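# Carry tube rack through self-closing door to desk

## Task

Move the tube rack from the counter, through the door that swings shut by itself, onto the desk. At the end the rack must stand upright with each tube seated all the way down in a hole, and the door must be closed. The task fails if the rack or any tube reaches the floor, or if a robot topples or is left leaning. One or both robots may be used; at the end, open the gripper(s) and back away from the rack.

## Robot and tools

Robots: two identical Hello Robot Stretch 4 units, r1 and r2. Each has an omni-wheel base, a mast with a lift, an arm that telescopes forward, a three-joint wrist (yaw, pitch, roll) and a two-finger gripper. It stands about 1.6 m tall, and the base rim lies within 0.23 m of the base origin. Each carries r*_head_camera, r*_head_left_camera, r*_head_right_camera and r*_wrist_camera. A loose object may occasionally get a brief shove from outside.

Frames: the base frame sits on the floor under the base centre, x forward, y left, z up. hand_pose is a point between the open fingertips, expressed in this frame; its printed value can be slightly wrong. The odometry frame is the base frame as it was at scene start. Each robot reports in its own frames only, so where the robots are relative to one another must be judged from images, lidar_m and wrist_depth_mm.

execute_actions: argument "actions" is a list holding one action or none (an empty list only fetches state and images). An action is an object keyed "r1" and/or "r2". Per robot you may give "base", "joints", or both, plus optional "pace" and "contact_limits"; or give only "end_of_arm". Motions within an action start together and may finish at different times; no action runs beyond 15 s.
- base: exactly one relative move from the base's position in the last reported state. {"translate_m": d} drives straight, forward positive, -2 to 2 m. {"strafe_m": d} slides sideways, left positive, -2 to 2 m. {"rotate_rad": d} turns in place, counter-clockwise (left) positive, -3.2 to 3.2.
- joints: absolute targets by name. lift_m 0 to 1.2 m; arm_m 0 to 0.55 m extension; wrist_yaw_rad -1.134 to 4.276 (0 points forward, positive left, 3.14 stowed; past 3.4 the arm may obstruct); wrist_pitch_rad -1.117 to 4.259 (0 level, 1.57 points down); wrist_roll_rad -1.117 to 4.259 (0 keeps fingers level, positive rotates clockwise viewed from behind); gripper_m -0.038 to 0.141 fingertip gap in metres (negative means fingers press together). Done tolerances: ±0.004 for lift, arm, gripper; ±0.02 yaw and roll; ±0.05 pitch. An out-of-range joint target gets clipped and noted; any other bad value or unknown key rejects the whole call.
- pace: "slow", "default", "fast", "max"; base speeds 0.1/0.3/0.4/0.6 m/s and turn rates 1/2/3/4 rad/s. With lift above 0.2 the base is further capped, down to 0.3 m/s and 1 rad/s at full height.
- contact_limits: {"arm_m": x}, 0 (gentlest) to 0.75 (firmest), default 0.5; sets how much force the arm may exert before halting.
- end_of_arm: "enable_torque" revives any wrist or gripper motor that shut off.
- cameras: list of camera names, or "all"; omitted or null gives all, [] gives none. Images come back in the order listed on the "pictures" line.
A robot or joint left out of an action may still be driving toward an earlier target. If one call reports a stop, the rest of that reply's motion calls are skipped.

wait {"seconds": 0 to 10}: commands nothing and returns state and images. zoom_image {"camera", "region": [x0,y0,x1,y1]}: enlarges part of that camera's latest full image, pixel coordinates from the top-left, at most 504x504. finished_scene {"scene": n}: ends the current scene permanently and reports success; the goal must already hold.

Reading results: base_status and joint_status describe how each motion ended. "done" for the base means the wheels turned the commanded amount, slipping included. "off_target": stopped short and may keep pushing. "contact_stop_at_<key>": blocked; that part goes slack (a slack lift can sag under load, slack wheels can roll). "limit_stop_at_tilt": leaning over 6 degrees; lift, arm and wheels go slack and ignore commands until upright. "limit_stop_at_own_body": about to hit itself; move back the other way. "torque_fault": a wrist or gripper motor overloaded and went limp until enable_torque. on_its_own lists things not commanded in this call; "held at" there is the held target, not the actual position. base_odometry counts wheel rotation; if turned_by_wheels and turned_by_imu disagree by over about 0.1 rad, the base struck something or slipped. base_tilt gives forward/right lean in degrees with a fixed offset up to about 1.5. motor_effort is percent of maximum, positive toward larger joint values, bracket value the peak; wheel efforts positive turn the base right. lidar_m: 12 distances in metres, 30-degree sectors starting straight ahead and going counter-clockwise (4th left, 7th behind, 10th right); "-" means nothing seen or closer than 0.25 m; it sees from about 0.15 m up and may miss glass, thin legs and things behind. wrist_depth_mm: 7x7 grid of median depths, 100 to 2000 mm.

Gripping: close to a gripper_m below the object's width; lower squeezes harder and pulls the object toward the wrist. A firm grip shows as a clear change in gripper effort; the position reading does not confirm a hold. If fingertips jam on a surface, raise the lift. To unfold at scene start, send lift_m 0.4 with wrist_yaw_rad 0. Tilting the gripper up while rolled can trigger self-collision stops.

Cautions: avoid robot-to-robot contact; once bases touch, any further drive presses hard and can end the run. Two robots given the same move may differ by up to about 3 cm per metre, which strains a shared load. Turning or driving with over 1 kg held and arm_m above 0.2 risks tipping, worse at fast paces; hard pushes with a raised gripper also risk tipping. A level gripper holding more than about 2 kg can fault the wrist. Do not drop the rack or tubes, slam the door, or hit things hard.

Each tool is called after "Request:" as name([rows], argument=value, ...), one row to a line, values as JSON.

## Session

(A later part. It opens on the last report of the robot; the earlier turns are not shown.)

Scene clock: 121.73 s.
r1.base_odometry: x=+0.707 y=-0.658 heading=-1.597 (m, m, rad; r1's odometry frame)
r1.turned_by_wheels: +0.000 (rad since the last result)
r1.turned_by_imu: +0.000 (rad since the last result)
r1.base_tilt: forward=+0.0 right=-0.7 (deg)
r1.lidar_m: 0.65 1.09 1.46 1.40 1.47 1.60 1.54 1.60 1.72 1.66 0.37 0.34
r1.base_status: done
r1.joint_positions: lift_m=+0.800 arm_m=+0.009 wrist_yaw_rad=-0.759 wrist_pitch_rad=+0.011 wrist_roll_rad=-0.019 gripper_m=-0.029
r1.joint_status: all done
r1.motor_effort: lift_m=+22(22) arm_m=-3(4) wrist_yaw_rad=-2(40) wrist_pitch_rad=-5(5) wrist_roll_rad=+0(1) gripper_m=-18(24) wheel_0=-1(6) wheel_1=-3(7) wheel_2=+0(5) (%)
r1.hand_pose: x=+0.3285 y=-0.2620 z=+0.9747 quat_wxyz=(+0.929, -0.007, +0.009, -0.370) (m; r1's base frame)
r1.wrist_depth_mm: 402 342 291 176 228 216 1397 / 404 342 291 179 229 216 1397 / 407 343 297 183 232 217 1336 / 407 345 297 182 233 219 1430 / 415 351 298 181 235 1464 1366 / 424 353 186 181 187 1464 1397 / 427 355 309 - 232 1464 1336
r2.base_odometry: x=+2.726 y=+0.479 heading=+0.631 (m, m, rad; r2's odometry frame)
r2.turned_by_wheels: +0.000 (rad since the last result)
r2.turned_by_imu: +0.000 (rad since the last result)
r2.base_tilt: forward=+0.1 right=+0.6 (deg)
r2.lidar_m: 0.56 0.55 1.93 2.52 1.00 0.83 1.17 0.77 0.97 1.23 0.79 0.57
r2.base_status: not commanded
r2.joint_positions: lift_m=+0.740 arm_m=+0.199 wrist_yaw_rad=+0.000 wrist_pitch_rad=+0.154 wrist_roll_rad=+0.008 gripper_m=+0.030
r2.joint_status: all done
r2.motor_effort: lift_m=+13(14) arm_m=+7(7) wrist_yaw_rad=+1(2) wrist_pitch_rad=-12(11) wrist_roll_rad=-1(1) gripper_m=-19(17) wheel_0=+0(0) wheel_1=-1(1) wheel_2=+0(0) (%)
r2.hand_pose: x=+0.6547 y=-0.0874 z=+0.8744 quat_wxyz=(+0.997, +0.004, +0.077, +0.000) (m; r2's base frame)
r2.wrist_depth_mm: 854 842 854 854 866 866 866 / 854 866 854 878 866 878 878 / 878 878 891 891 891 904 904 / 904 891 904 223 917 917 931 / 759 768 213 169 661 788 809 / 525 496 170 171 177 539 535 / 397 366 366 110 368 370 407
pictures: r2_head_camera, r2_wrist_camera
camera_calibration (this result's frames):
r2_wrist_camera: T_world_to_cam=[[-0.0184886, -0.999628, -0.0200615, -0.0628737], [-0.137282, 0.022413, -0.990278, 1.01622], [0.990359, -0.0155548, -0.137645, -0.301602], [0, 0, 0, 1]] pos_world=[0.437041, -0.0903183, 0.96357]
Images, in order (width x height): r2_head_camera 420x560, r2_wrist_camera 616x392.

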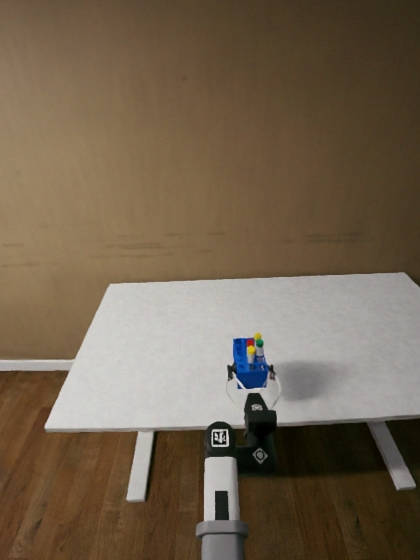

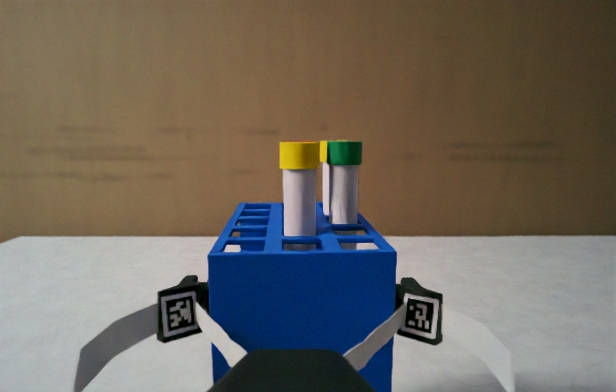

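Depth target 199 → lift ≈0.63.

Request:
execute_actions([
  {"r1":{"base":{"strafe_m":-0.087},"joints":{"wrist_yaw_rad":-0.68,"arm_m":0.018},"pace":"slow"},"r2":{"joints":{"lift_m":0.65,"arm_m":0.27}}},
], cameras=[])

Request:
execute_actions([
  {"r1":{"base":{"strafe_m":-0.087},"joints":{"wrist_yaw_rad":-0.6,"arm_m":0.035},"pace":"slow"},"r2":{"joints":{"lift_m":0.63},"pace":"slow"}},
], cameras=[])

Request:
execute_actions([
  {"r1":{"base":{"strafe_m":-0.085},"joints":{"wrist_yaw_rad":-0.5,"arm_m":0.056},"pace":"slow"},"r2":{"joints":{"gripper_m":0.141},"pace":"slow"}},
], cameras=["r2_wrist_camera"])

Request:
execute_actions([
  {"r1":{"base":{"strafe_m":-0.083},"joints":{"wrist_yaw_rad":-0.4,"arm_m":0.087},"pace":"slow"},"r2":{"joints":{"arm_m":0.01}}},
], cameras=[])

Request:
execute_actions([
  {"r1":{"base":{"strafe_m":-0.079},"joints":{"wrist_yaw_rad":-0.3,"arm_m":0.125},"pace":"slow"},"r2":{"base":{"translate_m":-0.15}}},
], cameras=[])

Request:
execute_actions([
  {"r1":{"base":{"strafe_m":-0.05},"joints":{"arm_m":0.187},"pace":"slow"}},
], cameras=[])

Request:
execute_actions([
  {"r1":{"base":{"strafe_m":-0.08},"joints":{"arm_m":0.325},"pace":"slow"}},
], cameras=[])

Request:
execute_actions([
  {"r1":{"base":{"strafe_m":-0.045},"joints":{"arm_m":0.44},"pace":"slow"}},
], cameras=[])

Request:
execute_actions([
  {"r1":{"base":{"strafe_m":-0.02},"joints":{"arm_m":0.545},"pace":"slow"}},
], cameras=[])

Request:
execute_actions([
  {"r1":{"joints":{"gripper_m":0.07}}},
], cameras=[])

Request:
execute_actions([
  {"r1":{"joints":{"arm_m":0.2}}},
], cameras=["r1_head_camera","r2_wrist_camera"])

Scene clock: 134.57 s.
r1.base_odometry: x=+0.620 y=-0.656 heading=-1.597 (m, m, rad; r1's odometry frame)
r1.turned_by_wheels: +0.000 (rad since the last result)
r1.turned_by_imu: +0.000 (rad since the last result)
r1.base_tilt: forward=+0.0 right=-0.7 (deg)
r1.lidar_m: 0.61 1.08 1.51 1.48 1.58 1.62 1.53 1.60 1.63 1.55 0.41 0.37
r1.base_status: done
r1.joint_positions: lift_m=+0.800 arm_m=+0.017 wrist_yaw_rad=-0.679 wrist_pitch_rad=+0.011 wrist_roll_rad=-0.019 gripper_m=-0.029
r1.joint_status: all done
r1.motor_effort: lift_m=+21(22) arm_m=+4(15) wrist_yaw_rad=-2(39) wrist_pitch_rad=-5(5) wrist_roll_rad=+0(1) gripper_m=-18(20) wheel_0=-1(4) wheel_1=-4(8) wheel_2=+0(3) (%)
r1.hand_pose: x=+0.3579 y=-0.2491 z=+0.9747 quat_wxyz=(+0.943, -0.007, +0.008, -0.333) (m; r1's base frame)
r1.wrist_depth_mm: 387 334 289 176 229 216 1336 / 389 332 290 179 232 217 1336 / 394 334 290 181 231 218 1366 / 392 334 293 181 232 1430 1308 / 399 342 296 181 235 1430 1308 / 402 342 187 180 188 1464 1336 / 410 347 304 - 233 1464 1308
r2.base_odometry: x=+2.726 y=+0.479 heading=+0.631 (m, m, rad; r2's odometry frame)
r2.turned_by_wheels: +0.000 (rad since the last result)
r2.turned_by_imu: -0.001 (rad since the last result)
r2.base_tilt: forward=+0.1 right=+0.7 (deg)
r2.lidar_m: 0.53 0.57 1.90 2.53 0.98 0.81 1.14 0.75 0.96 1.24 0.78 0.56
r2.base_status: not commanded
r2.joint_positions: lift_m=+0.650 arm_m=+0.269 wrist_yaw_rad=+0.000 wrist_pitch_rad=+0.154 wrist_roll_rad=+0.008 gripper_m=+0.030
r2.joint_status: all done
r2.motor_effort: lift_m=+13(13) arm_m=+7(7) wrist_yaw_rad=+1(2) wrist_pitch_rad=-11(10) wrist_roll_rad=-1(0) gripper_m=-16(18) wheel_0=+0(0) wheel_1=+0(1) wheel_2=+0(0) (%)
r2.hand_pose: x=+0.7247 y=-0.0874 z=+0.7844 quat_wxyz=(+0.997, +0.004, +0.077, +0.000) (m; r2's base frame)
r2.wrist_depth_mm: 778 788 778 788 788 788 798 / 798 788 788 798 820 820 798 / 809 809 820 820 831 831 831 / 820 831 831 223 842 842 842 / 473 480 213 169 415 496 500 / 327 309 170 171 177 336 338 / 248 228 229 110 230 231 254
pictures: none
No camera images: the call's "cameras" was empty. Leave "cameras" out to get every camera's image.

Scene clock: 136.60 s.
r1.base_odometry: x=+0.533 y=-0.654 heading=-1.597 (m, m, rad; r1's odometry frame)
r1.turned_by_wheels: +0.000 (rad since the last result)
r1.turned_by_imu: -0.001 (rad since the last result)
r1.base_tilt: forward=+0.0 right=-0.7 (deg)
r1.lidar_m: 0.56 1.07 1.52 1.58 1.66 1.63 1.55 1.63 1.53 1.48 1.47 0.40
r1.base_status: done
r1.joint_positions: lift_m=+0.800 arm_m=+0.034 wrist_yaw_rad=-0.598 wrist_pitch_rad=+0.011 wrist_roll_rad=-0.019 gripper_m=-0.029
r1.joint_status: all done
r1.motor_effort: lift_m=+22(21) arm_m=+3(9) wrist_yaw_rad=-9(41) wrist_pitch_rad=-5(6) wrist_roll_rad=+0(0) gripper_m=-20(19) wheel_0=+0(6) wheel_1=-5(8) wheel_2=+0(3) (%)
r1.hand_pose: x=+0.3946 y=-0.2346 z=+0.9747 quat_wxyz=(+0.956, -0.007, +0.008, -0.294) (m; r1's base frame)
r1.wrist_depth_mm: 370 324 285 178 229 1397 1281 / 373 327 286 181 231 1430 1336 / 375 329 286 180 232 1397 1308 / 379 330 290 180 235 1430 1308 / 382 330 290 180 235 1397 1255 / 389 338 186 179 188 1464 1308 / 394 340 304 - 233 1430 1281
r2.base_odometry: x=+2.726 y=+0.479 heading=+0.631 (m, m, rad; r2's odometry frame)
r2.turned_by_wheels: +0.000 (rad since the last result)
r2.turned_by_imu: +0.000 (rad since the last result)
r2.base_tilt: forward=+0.1 right=+0.7 (deg)
r2.lidar_m: 0.53 0.55 1.91 2.51 0.97 0.83 1.06 0.77 1.01 1.23 0.82 0.58
r2.base_status: not commanded
r2.joint_positions: lift_m=+0.630 arm_m=+0.269 wrist_yaw_rad=+0.000 wrist_pitch_rad=+0.154 wrist_roll_rad=+0.008 gripper_m=+0.030
r2.joint_status: all done
r2.motor_effort: lift_m=+13(13) arm_m=+7(8) wrist_yaw_rad=+1(1) wrist_pitch_rad=-10(11) wrist_roll_rad=-2(0) gripper_m=-17(17) wheel_0=+0(0) wheel_1=-1(1) wheel_2=+0(0) (%)
r2.hand_pose: x=+0.7247 y=-0.0874 z=+0.7644 quat_wxyz=(+0.997, +0.004, +0.077, +0.000) (m; r2's base frame)
r2.wrist_depth_mm: 778 768 778 798 788 798 798 / 788 798 809 820 798 809 820 / 809 820 820 820 831 820 842 / 768 778 778 221 820 831 842 / 415 418 213 169 359 430 433 / 283 267 171 171 177 291 293 / 216 198 198 110 200 200 220
pictures: none
No camera images: the call's "cameras" was empty. Leave "cameras" out to get every camera's image.

Scene clock: 141.37 s.
r1.base_odometry: x=+0.448 y=-0.651 heading=-1.598 (m, m, rad; r1's odometry frame)
r1.turned_by_wheels: +0.000 (rad since the last result)
r1.turned_by_imu: +0.000 (rad since the last result)
r1.base_tilt: forward=-0.1 right=-0.6 (deg)
r1.lidar_m: 0.56 1.08 1.49 1.66 1.73 1.63 1.56 1.63 1.42 1.38 1.46 0.41
r1.base_status: done
r1.joint_positions: lift_m=+0.800 arm_m=+0.055 wrist_yaw_rad=-0.498 wrist_pitch_rad=+0.011 wrist_roll_rad=-0.019 gripper_m=-0.029
r1.joint_status: all done
r1.motor_effort: lift_m=+21(22) arm_m=+3(9) wrist_yaw_rad=-6(47) wrist_pitch_rad=-5(6) wrist_roll_rad=-1(1) gripper_m=-18(19) wheel_0=-1(5) wheel_1=-4(10) wheel_2=+1(6) (%)
r1.hand_pose: x=+0.4381 y=-0.2145 z=+0.9747 quat_wxyz=(+0.969, -0.008, +0.008, -0.246) (m; r1's base frame)
r1.wrist_depth_mm: 373 322 282 179 229 1182 1255 / 370 325 285 178 229 1182 1255 / 375 325 286 178 231 1205 1281 / 377 330 290 179 232 1229 1281 / 382 332 290 181 234 1229 1255 / 387 338 186 180 187 1281 1281 / 389 338 301 - 234 1308 1281
r2.base_odometry: x=+2.726 y=+0.479 heading=+0.631 (m, m, rad; r2's odometry frame)
r2.turned_by_wheels: +0.000 (rad since the last result)
r2.turned_by_imu: +0.000 (rad since the last result)
r2.base_tilt: forward=+0.1 right=+0.6 (deg)
r2.lidar_m: 0.56 0.55 1.91 2.52 0.99 0.82 1.04 0.77 0.94 1.23 0.83 0.58
r2.base_status: not commanded
r2.joint_positions: lift_m=+0.630 arm_m=+0.269 wrist_yaw_rad=+0.000 wrist_pitch_rad=+0.153 wrist_roll_rad=+0.008 gripper_m=+0.141
r2.joint_status: all done
r2.motor_effort: lift_m=+13(13) arm_m=+7(8) wrist_yaw_rad=+2(1) wrist_pitch_rad=-9(10) wrist_roll_rad=-1(1) gripper_m=-1(17) wheel_0=+0(0) wheel_1=-1(1) wheel_2=+0(0) (%)
r2.hand_pose: x=+0.7247 y=-0.0874 z=+0.7647 quat_wxyz=(+0.997, +0.004, +0.076, +0.000) (m; r2's base frame)
r2.wrist_depth_mm: 768 778 778 778 788 788 798 / 788 798 809 809 809 809 820 / 809 820 820 820 831 831 831 / 788 788 798 237 842 854 842 / 418 421 229 187 394 436 436 / 286 200 185 189 192 260 294 / 216 213 199 110 211 211 222
pictures: r2_wrist_camera
camera_calibration (this result's frames):
r2_wrist_camera: T_world_to_cam=[[-0.0185357, -0.999627, -0.02008, -0.0637513], [-0.136301, 0.0224223, -0.990414, 0.916589], [0.990494, -0.015621, -0.136666, -0.386872], [0, 0, 0, 1]] pos_world=[0.506944, -0.0903229, 0.85365]
Images, in order (width x height): r2_wrist_camera 616x392.

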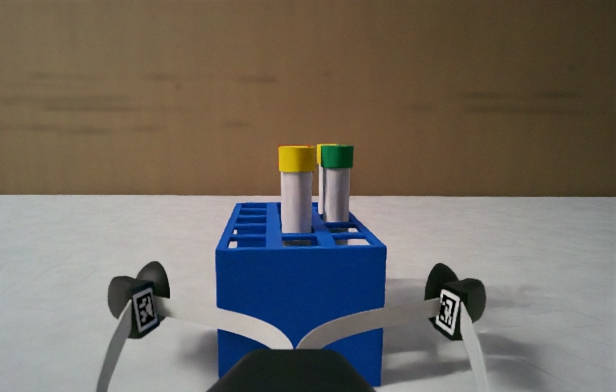

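Scene clock: 143.33 s.
r1.base_odometry: x=+0.365 y=-0.649 heading=-1.598 (m, m, rad; r1's odometry frame)
r1.turned_by_wheels: +0.000 (rad since the last result)
r1.turned_by_imu: -0.001 (rad since the last result)
r1.base_tilt: forward=+0.1 right=-0.7 (deg)
r1.lidar_m: 0.55 1.02 1.49 1.74 1.83 1.61 1.54 1.61 1.36 1.30 1.41 0.43
r1.base_status: done
r1.joint_positions: lift_m=+0.800 arm_m=+0.087 wrist_yaw_rad=-0.398 wrist_pitch_rad=+0.011 wrist_roll_rad=-0.019 gripper_m=-0.029
r1.joint_status: all done
r1.motor_effort: lift_m=+22(21) arm_m=+2(6) wrist_yaw_rad=-5(42) wrist_pitch_rad=-5(6) wrist_roll_rad=+0(0) gripper_m=-17(24) wheel_0=+0(5) wheel_1=-4(11) wheel_2=+1(12) (%)
r1.hand_pose: x=+0.4896 y=-0.1923 z=+0.9747 quat_wxyz=(+0.980, -0.008, +0.007, -0.197) (m; r1's base frame)
r1.wrist_depth_mm: 368 324 283 178 229 991 1118 / 368 322 283 178 230 1008 1138 / 375 325 287 178 232 1025 1160 / 377 327 289 179 234 1042 1160 / 379 330 291 181 235 1025 1205 / 384 334 186 180 188 1060 1160 / 389 338 300 - 234 1060 1182
r2.base_odometry: x=+2.726 y=+0.479 heading=+0.631 (m, m, rad; r2's odometry frame)
r2.turned_by_wheels: +0.000 (rad since the last result)
r2.turned_by_imu: +0.000 (rad since the last result)
r2.base_tilt: forward=+0.1 right=+0.7 (deg)
r2.lidar_m: 0.53 0.57 1.92 2.51 0.96 0.82 1.00 0.78 0.97 1.24 0.82 0.56
r2.base_status: not commanded
r2.joint_positions: lift_m=+0.630 arm_m=+0.011 wrist_yaw_rad=+0.000 wrist_pitch_rad=+0.153 wrist_roll_rad=+0.008 gripper_m=+0.141
r2.joint_status: all done
r2.motor_effort: lift_m=+13(13) arm_m=-7(6) wrist_yaw_rad=+1(1) wrist_pitch_rad=-7(8) wrist_roll_rad=+2(1) gripper_m=-1(1) wheel_0=+0(0) wheel_1=-1(0) wheel_2=+0(0) (%)
r2.hand_pose: x=+0.4674 y=-0.0874 z=+0.7647 quat_wxyz=(+0.997, +0.004, +0.076, +0.000) (m; r2's base frame)
r2.wrist_depth_mm: 1008 1025 1008 1025 1042 1042 1042 / 1025 1025 1060 1060 1060 1060 1060 / 1042 1060 1060 1060 1060 1118 1098 / 798 798 820 442 831 854 854 / 427 427 433 436 436 442 445 / 317 200 320 325 325 330 345 / 741 1160 1160 110 1160 1182 1182
pictures: none
No camera images: the call's "cameras" was empty. Leave "cameras" out to get every camera's image.

Scene clock: 145.27 s.
r1.base_odometry: x=+0.286 y=-0.647 heading=-1.598 (m, m, rad; r1's odometry frame)
r1.turned_by_wheels: +0.000 (rad since the last result)
r1.turned_by_imu: +0.000 (rad since the last result)
r1.base_tilt: forward=+0.0 right=-0.6 (deg)
r1.lidar_m: 0.57 0.95 1.48 1.83 1.92 1.60 1.54 1.62 1.26 1.23 1.32 0.49
r1.base_status: done
r1.joint_positions: lift_m=+0.800 arm_m=+0.125 wrist_yaw_rad=-0.297 wrist_pitch_rad=+0.011 wrist_roll_rad=-0.019 gripper_m=-0.029
r1.joint_status: all done
r1.motor_effort: lift_m=+22(21) arm_m=+3(10) wrist_yaw_rad=-8(38) wrist_pitch_rad=-6(7) wrist_roll_rad=+0(1) gripper_m=-19(24) wheel_0=+1(3) wheel_1=-3(9) wheel_2=+2(7) (%)
r1.hand_pose: x=+0.5457 y=-0.1681 z=+0.9747 quat_wxyz=(+0.989, -0.009, +0.007, -0.148) (m; r1's base frame)
r1.wrist_depth_mm: 370 322 283 177 229 842 931 / 370 322 285 177 230 842 917 / 373 325 285 178 231 866 931 / 375 325 286 179 233 891 946 / 379 330 290 181 234 891 960 / 382 336 186 180 186 891 976 / 389 336 301 - 233 917 991
r2.base_odometry: x=+2.605 y=+0.390 heading=+0.631 (m, m, rad; r2's odometry frame)
r2.turned_by_wheels: +0.000 (rad since the last result)
r2.turned_by_imu: +0.001 (rad since the last result)
r2.base_tilt: forward=+0.1 right=+0.6 (deg)
r2.lidar_m: 0.70 0.74 2.14 2.05 0.75 0.70 0.84 0.64 0.74 1.23 1.03 0.69
r2.base_status: done
r2.joint_positions: lift_m=+0.630 arm_m=+0.011 wrist_yaw_rad=+0.000 wrist_pitch_rad=+0.153 wrist_roll_rad=+0.008 gripper_m=+0.141
r2.joint_status: not commanded
r2.motor_effort: lift_m=+13(13) arm_m=-8(7) wrist_yaw_rad=+2(2) wrist_pitch_rad=-7(7) wrist_roll_rad=+1(0) gripper_m=-1(2) wheel_0=+1(1) wheel_1=+0(6) wheel_2=+0(9) (%)
r2.hand_pose: x=+0.4673 y=-0.0874 z=+0.7647 quat_wxyz=(+0.997, +0.004, +0.076, +0.000) (m; r2's base frame)
r2.wrist_depth_mm: 1160 1160 1160 1182 1160 1160 1160 / 1182 1160 1182 1182 1205 1205 1205 / 1205 1205 1182 1205 1229 1205 1229 / 788 809 820 591 820 854 866 / 466 469 535 535 539 549 554 / 1308 200 1308 1308 1308 216 1366 / 1255 1308 1281 110 1308 1336 1308
pictures: none
No camera images: the call's "cameras" was empty. Leave "cameras" out to get every camera's image.

Scene clock: 147.13 s.
r1.base_odometry: x=+0.237 y=-0.646 heading=-1.598 (m, m, rad; r1's odometry frame)
r1.turned_by_wheels: +0.000 (rad since the last result)
r1.turned_by_imu: +0.000 (rad since the last result)
r1.base_tilt: forward=+0.0 right=-0.5 (deg)
r1.lidar_m: 0.57 0.92 1.51 1.87 1.98 1.61 1.55 1.61 1.20 1.17 1.26 0.55
r1.base_status: done
r1.joint_positions: lift_m=+0.800 arm_m=+0.186 wrist_yaw_rad=-0.300 wrist_pitch_rad=+0.011 wrist_roll_rad=-0.019 gripper_m=-0.029
r1.joint_status: all done
r1.motor_effort: lift_m=+22(22) arm_m=+6(4) wrist_yaw_rad=+2(15) wrist_pitch_rad=-6(5) wrist_roll_rad=-1(0) gripper_m=-13(19) wheel_0=+1(7) wheel_1=-5(8) wheel_2=+1(5) (%)
r1.hand_pose: x=+0.6067 y=-0.1688 z=+0.9747 quat_wxyz=(+0.989, -0.009, +0.007, -0.149) (m; r1's base frame)
r1.wrist_depth_mm: 322 296 271 179 231 778 831 / 324 297 270 178 233 809 842 / 327 298 273 179 235 798 854 / 327 300 273 179 237 820 878 / 334 304 276 181 238 831 866 / 334 307 185 180 188 820 891 / 342 310 286 - 238 842 904
r2.base_odometry: x=+2.605 y=+0.390 heading=+0.631 (m, m, rad; r2's odometry frame)
r2.turned_by_wheels: +0.000 (rad since the last result)
r2.turned_by_imu: +0.000 (rad since the last result)
r2.base_tilt: forward=+0.0 right=+0.7 (deg)
r2.lidar_m: 0.69 0.72 2.15 2.05 0.72 0.69 0.82 0.65 0.77 1.23 1.03 0.72
r2.base_status: not commanded
r2.joint_positions: lift_m=+0.630 arm_m=+0.011 wrist_yaw_rad=+0.000 wrist_pitch_rad=+0.153 wrist_roll_rad=+0.008 gripper_m=+0.141
r2.joint_status: not commanded
r2.motor_effort: lift_m=+13(13) arm_m=-8(8) wrist_yaw_rad=+1(2) wrist_pitch_rad=-8(7) wrist_roll_rad=-1(2) gripper_m=+0(0) wheel_0=+1(1) wheel_1=+0(0) wheel_2=+0(0) (%)
r2.hand_pose: x=+0.4673 y=-0.0874 z=+0.7647 quat_wxyz=(+0.997, +0.004, +0.076, +0.000) (m; r2's base frame)
r2.wrist_depth_mm: 1138 1138 1160 1160 1160 1160 1182 / 1160 1160 1205 1205 1205 1182 1205 / 1182 1205 1205 1205 1205 1205 1229 / 788 809 820 597 842 854 866 / 466 473 535 535 539 549 554 / 1281 200 1281 1308 1281 1281 1308 / 1281 1281 1308 110 1336 1336 1308
pictures: none
No camera images: the call's "cameras" was empty. Leave "cameras" out to get every camera's image.

Scene clock: 149.80 s.
r1.base_odometry: x=+0.157 y=-0.644 heading=-1.598 (m, m, rad; r1's odometry frame)
r1.turned_by_wheels: +0.000 (rad since the last result)
r1.turned_by_imu: +0.000 (rad since the last result)
r1.base_tilt: forward=-0.1 right=-0.7 (deg)
r1.lidar_m: 0.66 0.97 1.51 1.97 2.07 1.63 1.55 1.60 1.13 1.10 1.17 0.73
r1.base_status: done
r1.joint_positions: lift_m=+0.800 arm_m=+0.324 wrist_yaw_rad=-0.303 wrist_pitch_rad=+0.011 wrist_roll_rad=-0.019 gripper_m=-0.029
r1.joint_status: all done
r1.motor_effort: lift_m=+21(21) arm_m=+6(9) wrist_yaw_rad=+9(28) wrist_pitch_rad=-5(5) wrist_roll_rad=-1(0) gripper_m=-18(16) wheel_0=-1(8) wheel_1=-5(9) wheel_2=+1(4) (%)
r1.hand_pose: x=+0.7441 y=-0.1695 z=+0.9748 quat_wxyz=(+0.989, -0.009, +0.007, -0.151) (m; r1's base frame)
r1.wrist_depth_mm: 263 257 251 174 238 615 668 / 264 257 252 175 241 627 676 / 267 260 256 177 243 634 676 / 271 266 256 179 245 647 699 / 272 266 258 185 247 647 699 / 276 267 186 178 186 654 715 / 278 271 263 - 249 654 715
r2.base_odometry: x=+2.605 y=+0.390 heading=+0.631 (m, m, rad; r2's odometry frame)
r2.turned_by_wheels: +0.000 (rad since the last result)
r2.turned_by_imu: +0.000 (rad since the last result)
r2.base_tilt: forward=+0.1 right=+0.7 (deg)
r2.lidar_m: 0.67 0.70 2.13 2.04 0.74 0.68 0.76 0.65 0.77 1.23 1.04 0.72
r2.base_status: not commanded
r2.joint_positions: lift_m=+0.630 arm_m=+0.011 wrist_yaw_rad=+0.000 wrist_pitch_rad=+0.153 wrist_roll_rad=+0.008 gripper_m=+0.141
r2.joint_status: not commanded
r2.motor_effort: lift_m=+13(13) arm_m=-7(8) wrist_yaw_rad=+1(1) wrist_pitch_rad=-8(7) wrist_roll_rad=+1(1) gripper_m=+0(0) wheel_0=+1(1) wheel_1=+0(0) wheel_2=+0(0) (%)
r2.hand_pose: x=+0.4673 y=-0.0874 z=+0.7647 quat_wxyz=(+0.997, +0.004, +0.076, +0.000) (m; r2's base frame)
r2.wrist_depth_mm: 1160 1138 1138 1182 1160 1182 1182 / 1182 1160 1182 1205 1182 1205 1205 / 1182 1205 1205 1205 1229 1205 1229 / 788 809 820 591 842 854 866 / 469 469 525 535 544 544 554 / 1255 200 1281 1281 1308 1281 1308 / 1281 1281 1308 110 1336 1308 1336
pictures: none
No camera images: the call's "cameras" was empty. Leave "cameras" out to get every camera's image.

Scene clock: 152.23 s.
r1.base_odometry: x=+0.112 y=-0.642 heading=-1.599 (m, m, rad; r1's odometry frame)
r1.turned_by_wheels: -0.001 (rad since the last result)
r1.turned_by_imu: +0.000 (rad since the last result)
r1.base_tilt: forward=+0.1 right=-0.7 (deg)
r1.lidar_m: 0.79 1.00 1.48 2.01 2.08 1.63 1.54 1.54 1.09 1.05 1.12 0.86
r1.base_status: done
r1.joint_positions: lift_m=+0.800 arm_m=+0.439 wrist_yaw_rad=-0.303 wrist_pitch_rad=+0.011 wrist_roll_rad=-0.019 gripper_m=-0.029
r1.joint_status: all done
r1.motor_effort: lift_m=+21(21) arm_m=+6(3) wrist_yaw_rad=+9(19) wrist_pitch_rad=-4(4) wrist_roll_rad=-1(0) gripper_m=-16(16) wheel_0=-1(7) wheel_1=-5(9) wheel_2=-1(4) (%)
r1.hand_pose: x=+0.8590 y=-0.1696 z=+0.9748 quat_wxyz=(+0.988, -0.009, +0.007, -0.151) (m; r1's base frame)
r1.wrist_depth_mm: 233 236 241 174 246 480 517 / 236 238 242 175 248 492 525 / 238 241 244 176 250 496 530 / 239 242 245 179 252 496 539 / 242 244 248 182 255 504 544 / 246 246 186 179 186 512 549 / 246 249 252 - 260 517 559
r2.base_odometry: x=+2.605 y=+0.390 heading=+0.631 (m, m, rad; r2's odometry frame)
r2.turned_by_wheels: +0.000 (rad since the last result)
r2.turned_by_imu: +0.000 (rad since the last result)
r2.base_tilt: forward=+0.1 right=+0.7 (deg)
r2.lidar_m: 0.68 0.72 2.13 2.04 0.74 0.70 0.69 0.64 0.78 1.23 1.03 0.72
r2.base_status: not commanded
r2.joint_positions: lift_m=+0.630 arm_m=+0.011 wrist_yaw_rad=+0.000 wrist_pitch_rad=+0.153 wrist_roll_rad=+0.008 gripper_m=+0.141
r2.joint_status: not commanded
r2.motor_effort: lift_m=+13(13) arm_m=-7(7) wrist_yaw_rad=+2(2) wrist_pitch_rad=-7(7) wrist_roll_rad=-1(2) gripper_m=+0(1) wheel_0=+1(1) wheel_1=+0(0) wheel_2=+1(0) (%)
r2.hand_pose: x=+0.4673 y=-0.0874 z=+0.7647 quat_wxyz=(+0.997, +0.004, +0.076, +0.000) (m; r2's base frame)
r2.wrist_depth_mm: 1160 1138 1182 1182 1160 1182 1182 / 1182 1182 1182 1182 1182 1205 1205 / 1205 1182 1205 1205 1229 1229 1229 / 798 798 820 591 842 842 866 / 466 469 530 539 539 549 549 / 1281 200 1281 1308 1308 1308 1281 / 1308 1308 1308 110 1336 1336 1336
pictures: none
No camera images: the call's "cameras" was empty. Leave "cameras" out to get every camera's image.

Scene clock: 154.57 s.
r1.base_odometry: x=+0.092 y=-0.642 heading=-1.600 (m, m, rad; r1's odometry frame)
r1.turned_by_wheels: -0.001 (rad since the last result)
r1.turned_by_imu: -0.001 (rad since the last result)
r1.base_tilt: forward=-0.1 right=-0.7 (deg)
r1.lidar_m: 0.89 1.04 1.50 2.03 2.12 1.62 1.55 1.50 1.05 1.01 1.10 1.05
r1.base_status: done
r1.joint_positions: lift_m=+0.800 arm_m=+0.544 wrist_yaw_rad=-0.305 wrist_pitch_rad=+0.011 wrist_roll_rad=-0.019 gripper_m=-0.029
r1.joint_status: all done
r1.on_its_own: wrist_yaw_rad is at rest, and its effort (+19) is outside its rest range (-13 to +13)
r1.motor_effort: lift_m=+21(21) arm_m=+6(11) wrist_yaw_rad=+19(14) wrist_pitch_rad=-4(5) wrist_roll_rad=+0(1) gripper_m=-15(16) wheel_0=-7(9) wheel_1=-3(8) wheel_2=-4(8) (%)
r1.hand_pose: x=+0.9637 y=-0.1701 z=+0.9748 quat_wxyz=(+0.988, -0.009, +0.007, -0.152) (m; r1's base frame)
r1.wrist_depth_mm: 212 220 231 236 252 362 387 / 214 223 231 180 256 364 394 / 215 224 234 178 257 370 394 / 217 228 237 178 259 373 397 / 219 228 238 179 264 373 404 / 220 229 184 179 189 382 410 / 223 229 240 - 343 382 418
r2.base_odometry: x=+2.605 y=+0.390 heading=+0.631 (m, m, rad; r2's odometry frame)
r2.turned_by_wheels: +0.000 (rad since the last result)
r2.turned_by_imu: +0.000 (rad since the last result)
r2.base_tilt: forward=+0.1 right=+0.6 (deg)
r2.lidar_m: 0.70 0.71 2.10 2.07 0.76 0.63 0.64 0.65 0.77 1.23 1.05 0.73
r2.base_status: not commanded
r2.joint_positions: lift_m=+0.630 arm_m=+0.011 wrist_yaw_rad=+0.000 wrist_pitch_rad=+0.153 wrist_roll_rad=+0.008 gripper_m=+0.141
r2.joint_status: not commanded
r2.motor_effort: lift_m=+13(13) arm_m=-8(8) wrist_yaw_rad=+2(2) wrist_pitch_rad=-7(6) wrist_roll_rad=-1(1) gripper_m=-2(1) wheel_0=+1(1) wheel_1=+0(0) wheel_2=+0(0) (%)
r2.hand_pose: x=+0.4673 y=-0.0874 z=+0.7647 quat_wxyz=(+0.997, +0.004, +0.076, +0.000) (m; r2's base frame)
r2.wrist_depth_mm: 1138 1138 1138 1160 1160 1160 1182 / 1160 1182 1205 1182 1205 1205 1229 / 1205 1205 1205 1229 1205 1229 1229 / 798 809 820 591 842 854 866 / 469 469 530 535 544 549 554 / 1281 200 1281 1308 1281 1308 1308 / 1308 1308 1308 110 1336 1336 1336
pictures: none
No camera images: the call's "cameras" was empty. Leave "cameras" out to get every camera's image.

Scene clock: 156.27 s.
r1.base_odometry: x=+0.092 y=-0.642 heading=-1.600 (m, m, rad; r1's odometry frame)
r1.turned_by_wheels: +0.000 (rad since the last result)
r1.turned_by_imu: +0.001 (rad since the last result)
r1.base_tilt: forward=-0.1 right=-0.5 (deg)
r1.lidar_m: 0.98 1.06 1.48 2.03 2.11 1.62 1.54 1.53 1.07 1.02 1.11 1.03
r1.base_status: not commanded
r1.joint_positions: lift_m=+0.800 arm_m=+0.544 wrist_yaw_rad=-0.300 wrist_pitch_rad=+0.011 wrist_roll_rad=-0.019 gripper_m=+0.070
r1.joint_status: all done
r1.motor_effort: lift_m=+22(21) arm_m=+6(6) wrist_yaw_rad=+0(21) wrist_pitch_rad=-5(5) wrist_roll_rad=+0(1) gripper_m=-4(18) wheel_0=-5(8) wheel_1=-3(3) wheel_2=-3(4) (%)
r1.hand_pose: x=+0.9645 y=-0.1689 z=+0.9748 quat_wxyz=(+0.989, -0.009, +0.007, -0.150) (m; r1's base frame)
r1.wrist_depth_mm: 259 276 291 301 324 357 379 / 262 277 296 304 325 362 384 / 264 279 296 307 329 364 387 / 268 282 301 310 334 368 394 / 268 285 298 314 336 370 399 / 272 286 206 248 206 377 410 / 272 285 304 - 342 384 410
r2.base_odometry: x=+2.605 y=+0.390 heading=+0.631 (m, m, rad; r2's odometry frame)
r2.turned_by_wheels: +0.000 (rad since the last result)
r2.turned_by_imu: +0.000 (rad since the last result)
r2.base_tilt: forward=+0.1 right=+0.7 (deg)
r2.lidar_m: 0.68 0.72 2.12 2.04 0.75 0.63 0.59 0.64 0.76 1.23 1.04 0.73
r2.base_status: not commanded
r2.joint_positions: lift_m=+0.630 arm_m=+0.011 wrist_yaw_rad=+0.000 wrist_pitch_rad=+0.153 wrist_roll_rad=+0.008 gripper_m=+0.141
r2.joint_status: not commanded
r2.motor_effort: lift_m=+13(13) arm_m=-8(7) wrist_yaw_rad=+1(1) wrist_pitch_rad=-8(8) wrist_roll_rad=-2(1) gripper_m=+1(1) wheel_0=+1(1) wheel_1=+0(0) wheel_2=+0(0) (%)
r2.hand_pose: x=+0.4673 y=-0.0874 z=+0.7647 quat_wxyz=(+0.997, +0.004, +0.076, +0.000) (m; r2's base frame)
r2.wrist_depth_mm: 1138 1160 1138 1160 1182 1160 1182 / 1182 1182 1205 1182 1182 1205 1205 / 1205 1229 1205 1205 1229 1229 1229 / 798 798 820 597 842 854 866 / 469 473 525 535 544 544 549 / 1281 200 1281 1281 1308 1336 1308 / 1281 1308 1308 110 1336 1308 1336
pictures: none
No camera images: the call's "cameras" was empty. Leave "cameras" out to get every camera's image.

Scene clock: 158.40 s.
r1.base_odometry: x=+0.092 y=-0.642 heading=-1.600 (m, m, rad; r1's odometry frame)
r1.turned_by_wheels: +0.000 (rad since the last result)
r1.turned_by_imu: +0.000 (rad since the last result)
r1.base_tilt: forward=-0.1 right=-0.7 (deg)
r1.lidar_m: 0.98 1.07 1.50 2.02 2.11 1.62 1.55 1.50 1.07 1.03 1.11 1.05
r1.base_status: not commanded
r1.joint_positions: lift_m=+0.800 arm_m=+0.201 wrist_yaw_rad=-0.300 wrist_pitch_rad=+0.011 wrist_roll_rad=-0.019 gripper_m=+0.070
r1.joint_status: all done
r1.motor_effort: lift_m=+21(21) arm_m=-6(4) wrist_yaw_rad=+1(2) wrist_pitch_rad=-5(5) wrist_roll_rad=+0(0) gripper_m=-3(4) wheel_0=-5(5) wheel_1=-3(3) wheel_2=-2(3) (%)
r1.hand_pose: x=+0.6217 y=-0.1688 z=+0.9747 quat_wxyz=(+0.989, -0.009, +0.007, -0.149) (m; r1's base frame)
r1.wrist_depth_mm: 554 580 609 647 699 768 820 / 564 585 609 661 715 778 820 / 564 603 621 654 723 768 842 / 564 603 634 676 732 788 842 / 569 597 634 676 723 798 866 / 580 597 206 676 206 820 878 / 585 609 654 - 778 809 878
r2.base_odometry: x=+2.605 y=+0.390 heading=+0.631 (m, m, rad; r2's odometry frame)
r2.turned_by_wheels: +0.000 (rad since the last result)
r2.turned_by_imu: +0.000 (rad since the last result)
r2.base_tilt: forward=+0.1 right=+0.7 (deg)
r2.lidar_m: 0.68 0.70 2.13 2.03 0.75 0.60 0.59 0.62 0.77 1.22 1.01 0.69
r2.base_status: not commanded
r2.joint_positions: lift_m=+0.630 arm_m=+0.011 wrist_yaw_rad=+0.000 wrist_pitch_rad=+0.153 wrist_roll_rad=+0.008 gripper_m=+0.141
r2.joint_status: not commanded
r2.motor_effort: lift_m=+13(13) arm_m=-7(7) wrist_yaw_rad=+1(2) wrist_pitch_rad=-8(7) wrist_roll_rad=-2(2) gripper_m=+0(1) wheel_0=+1(1) wheel_1=+0(0) wheel_2=+0(0) (%)
r2.hand_pose: x=+0.4673 y=-0.0874 z=+0.7647 quat_wxyz=(+0.997, +0.004, +0.076, +0.000) (m; r2's base frame)
r2.wrist_depth_mm: 1138 1160 1160 1160 1182 1160 1182 / 1160 1182 1205 1205 1182 1205 1205 / 1205 1182 1205 1205 1205 1229 1229 / 798 798 809 597 831 854 866 / 466 469 530 535 544 544 554 / 1281 200 1255 1308 1308 1308 1336 / 1281 1308 1308 110 1336 1366 1336
pictures: r1_head_camera, r2_wrist_camera
camera_calibration (this result's frames):
r2_wrist_camera: T_world_to_cam=[[-0.0186324, -0.999625, -0.020086, -0.0684994], [-0.13599, 0.0224365, -0.990456, 0.881486], [0.990535, -0.0157231, -0.136357, -0.132201], [0, 0, 0, 1]] pos_world=[0.249547, -0.0903298, 0.853671]
Images, in order (width x height): r1_head_camera 420x560, r2_wrist_camera 616x392.

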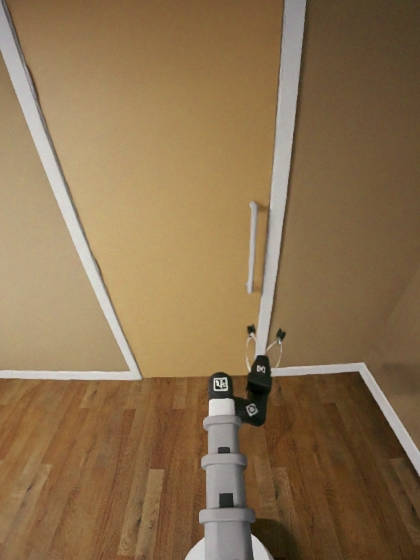

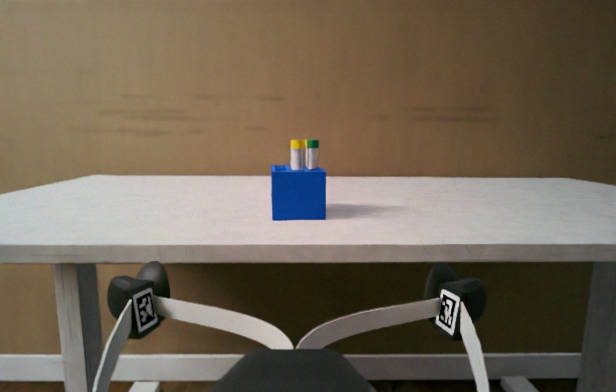

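Request:
finished_scene(scene=1)

The scene is finished: the task was done.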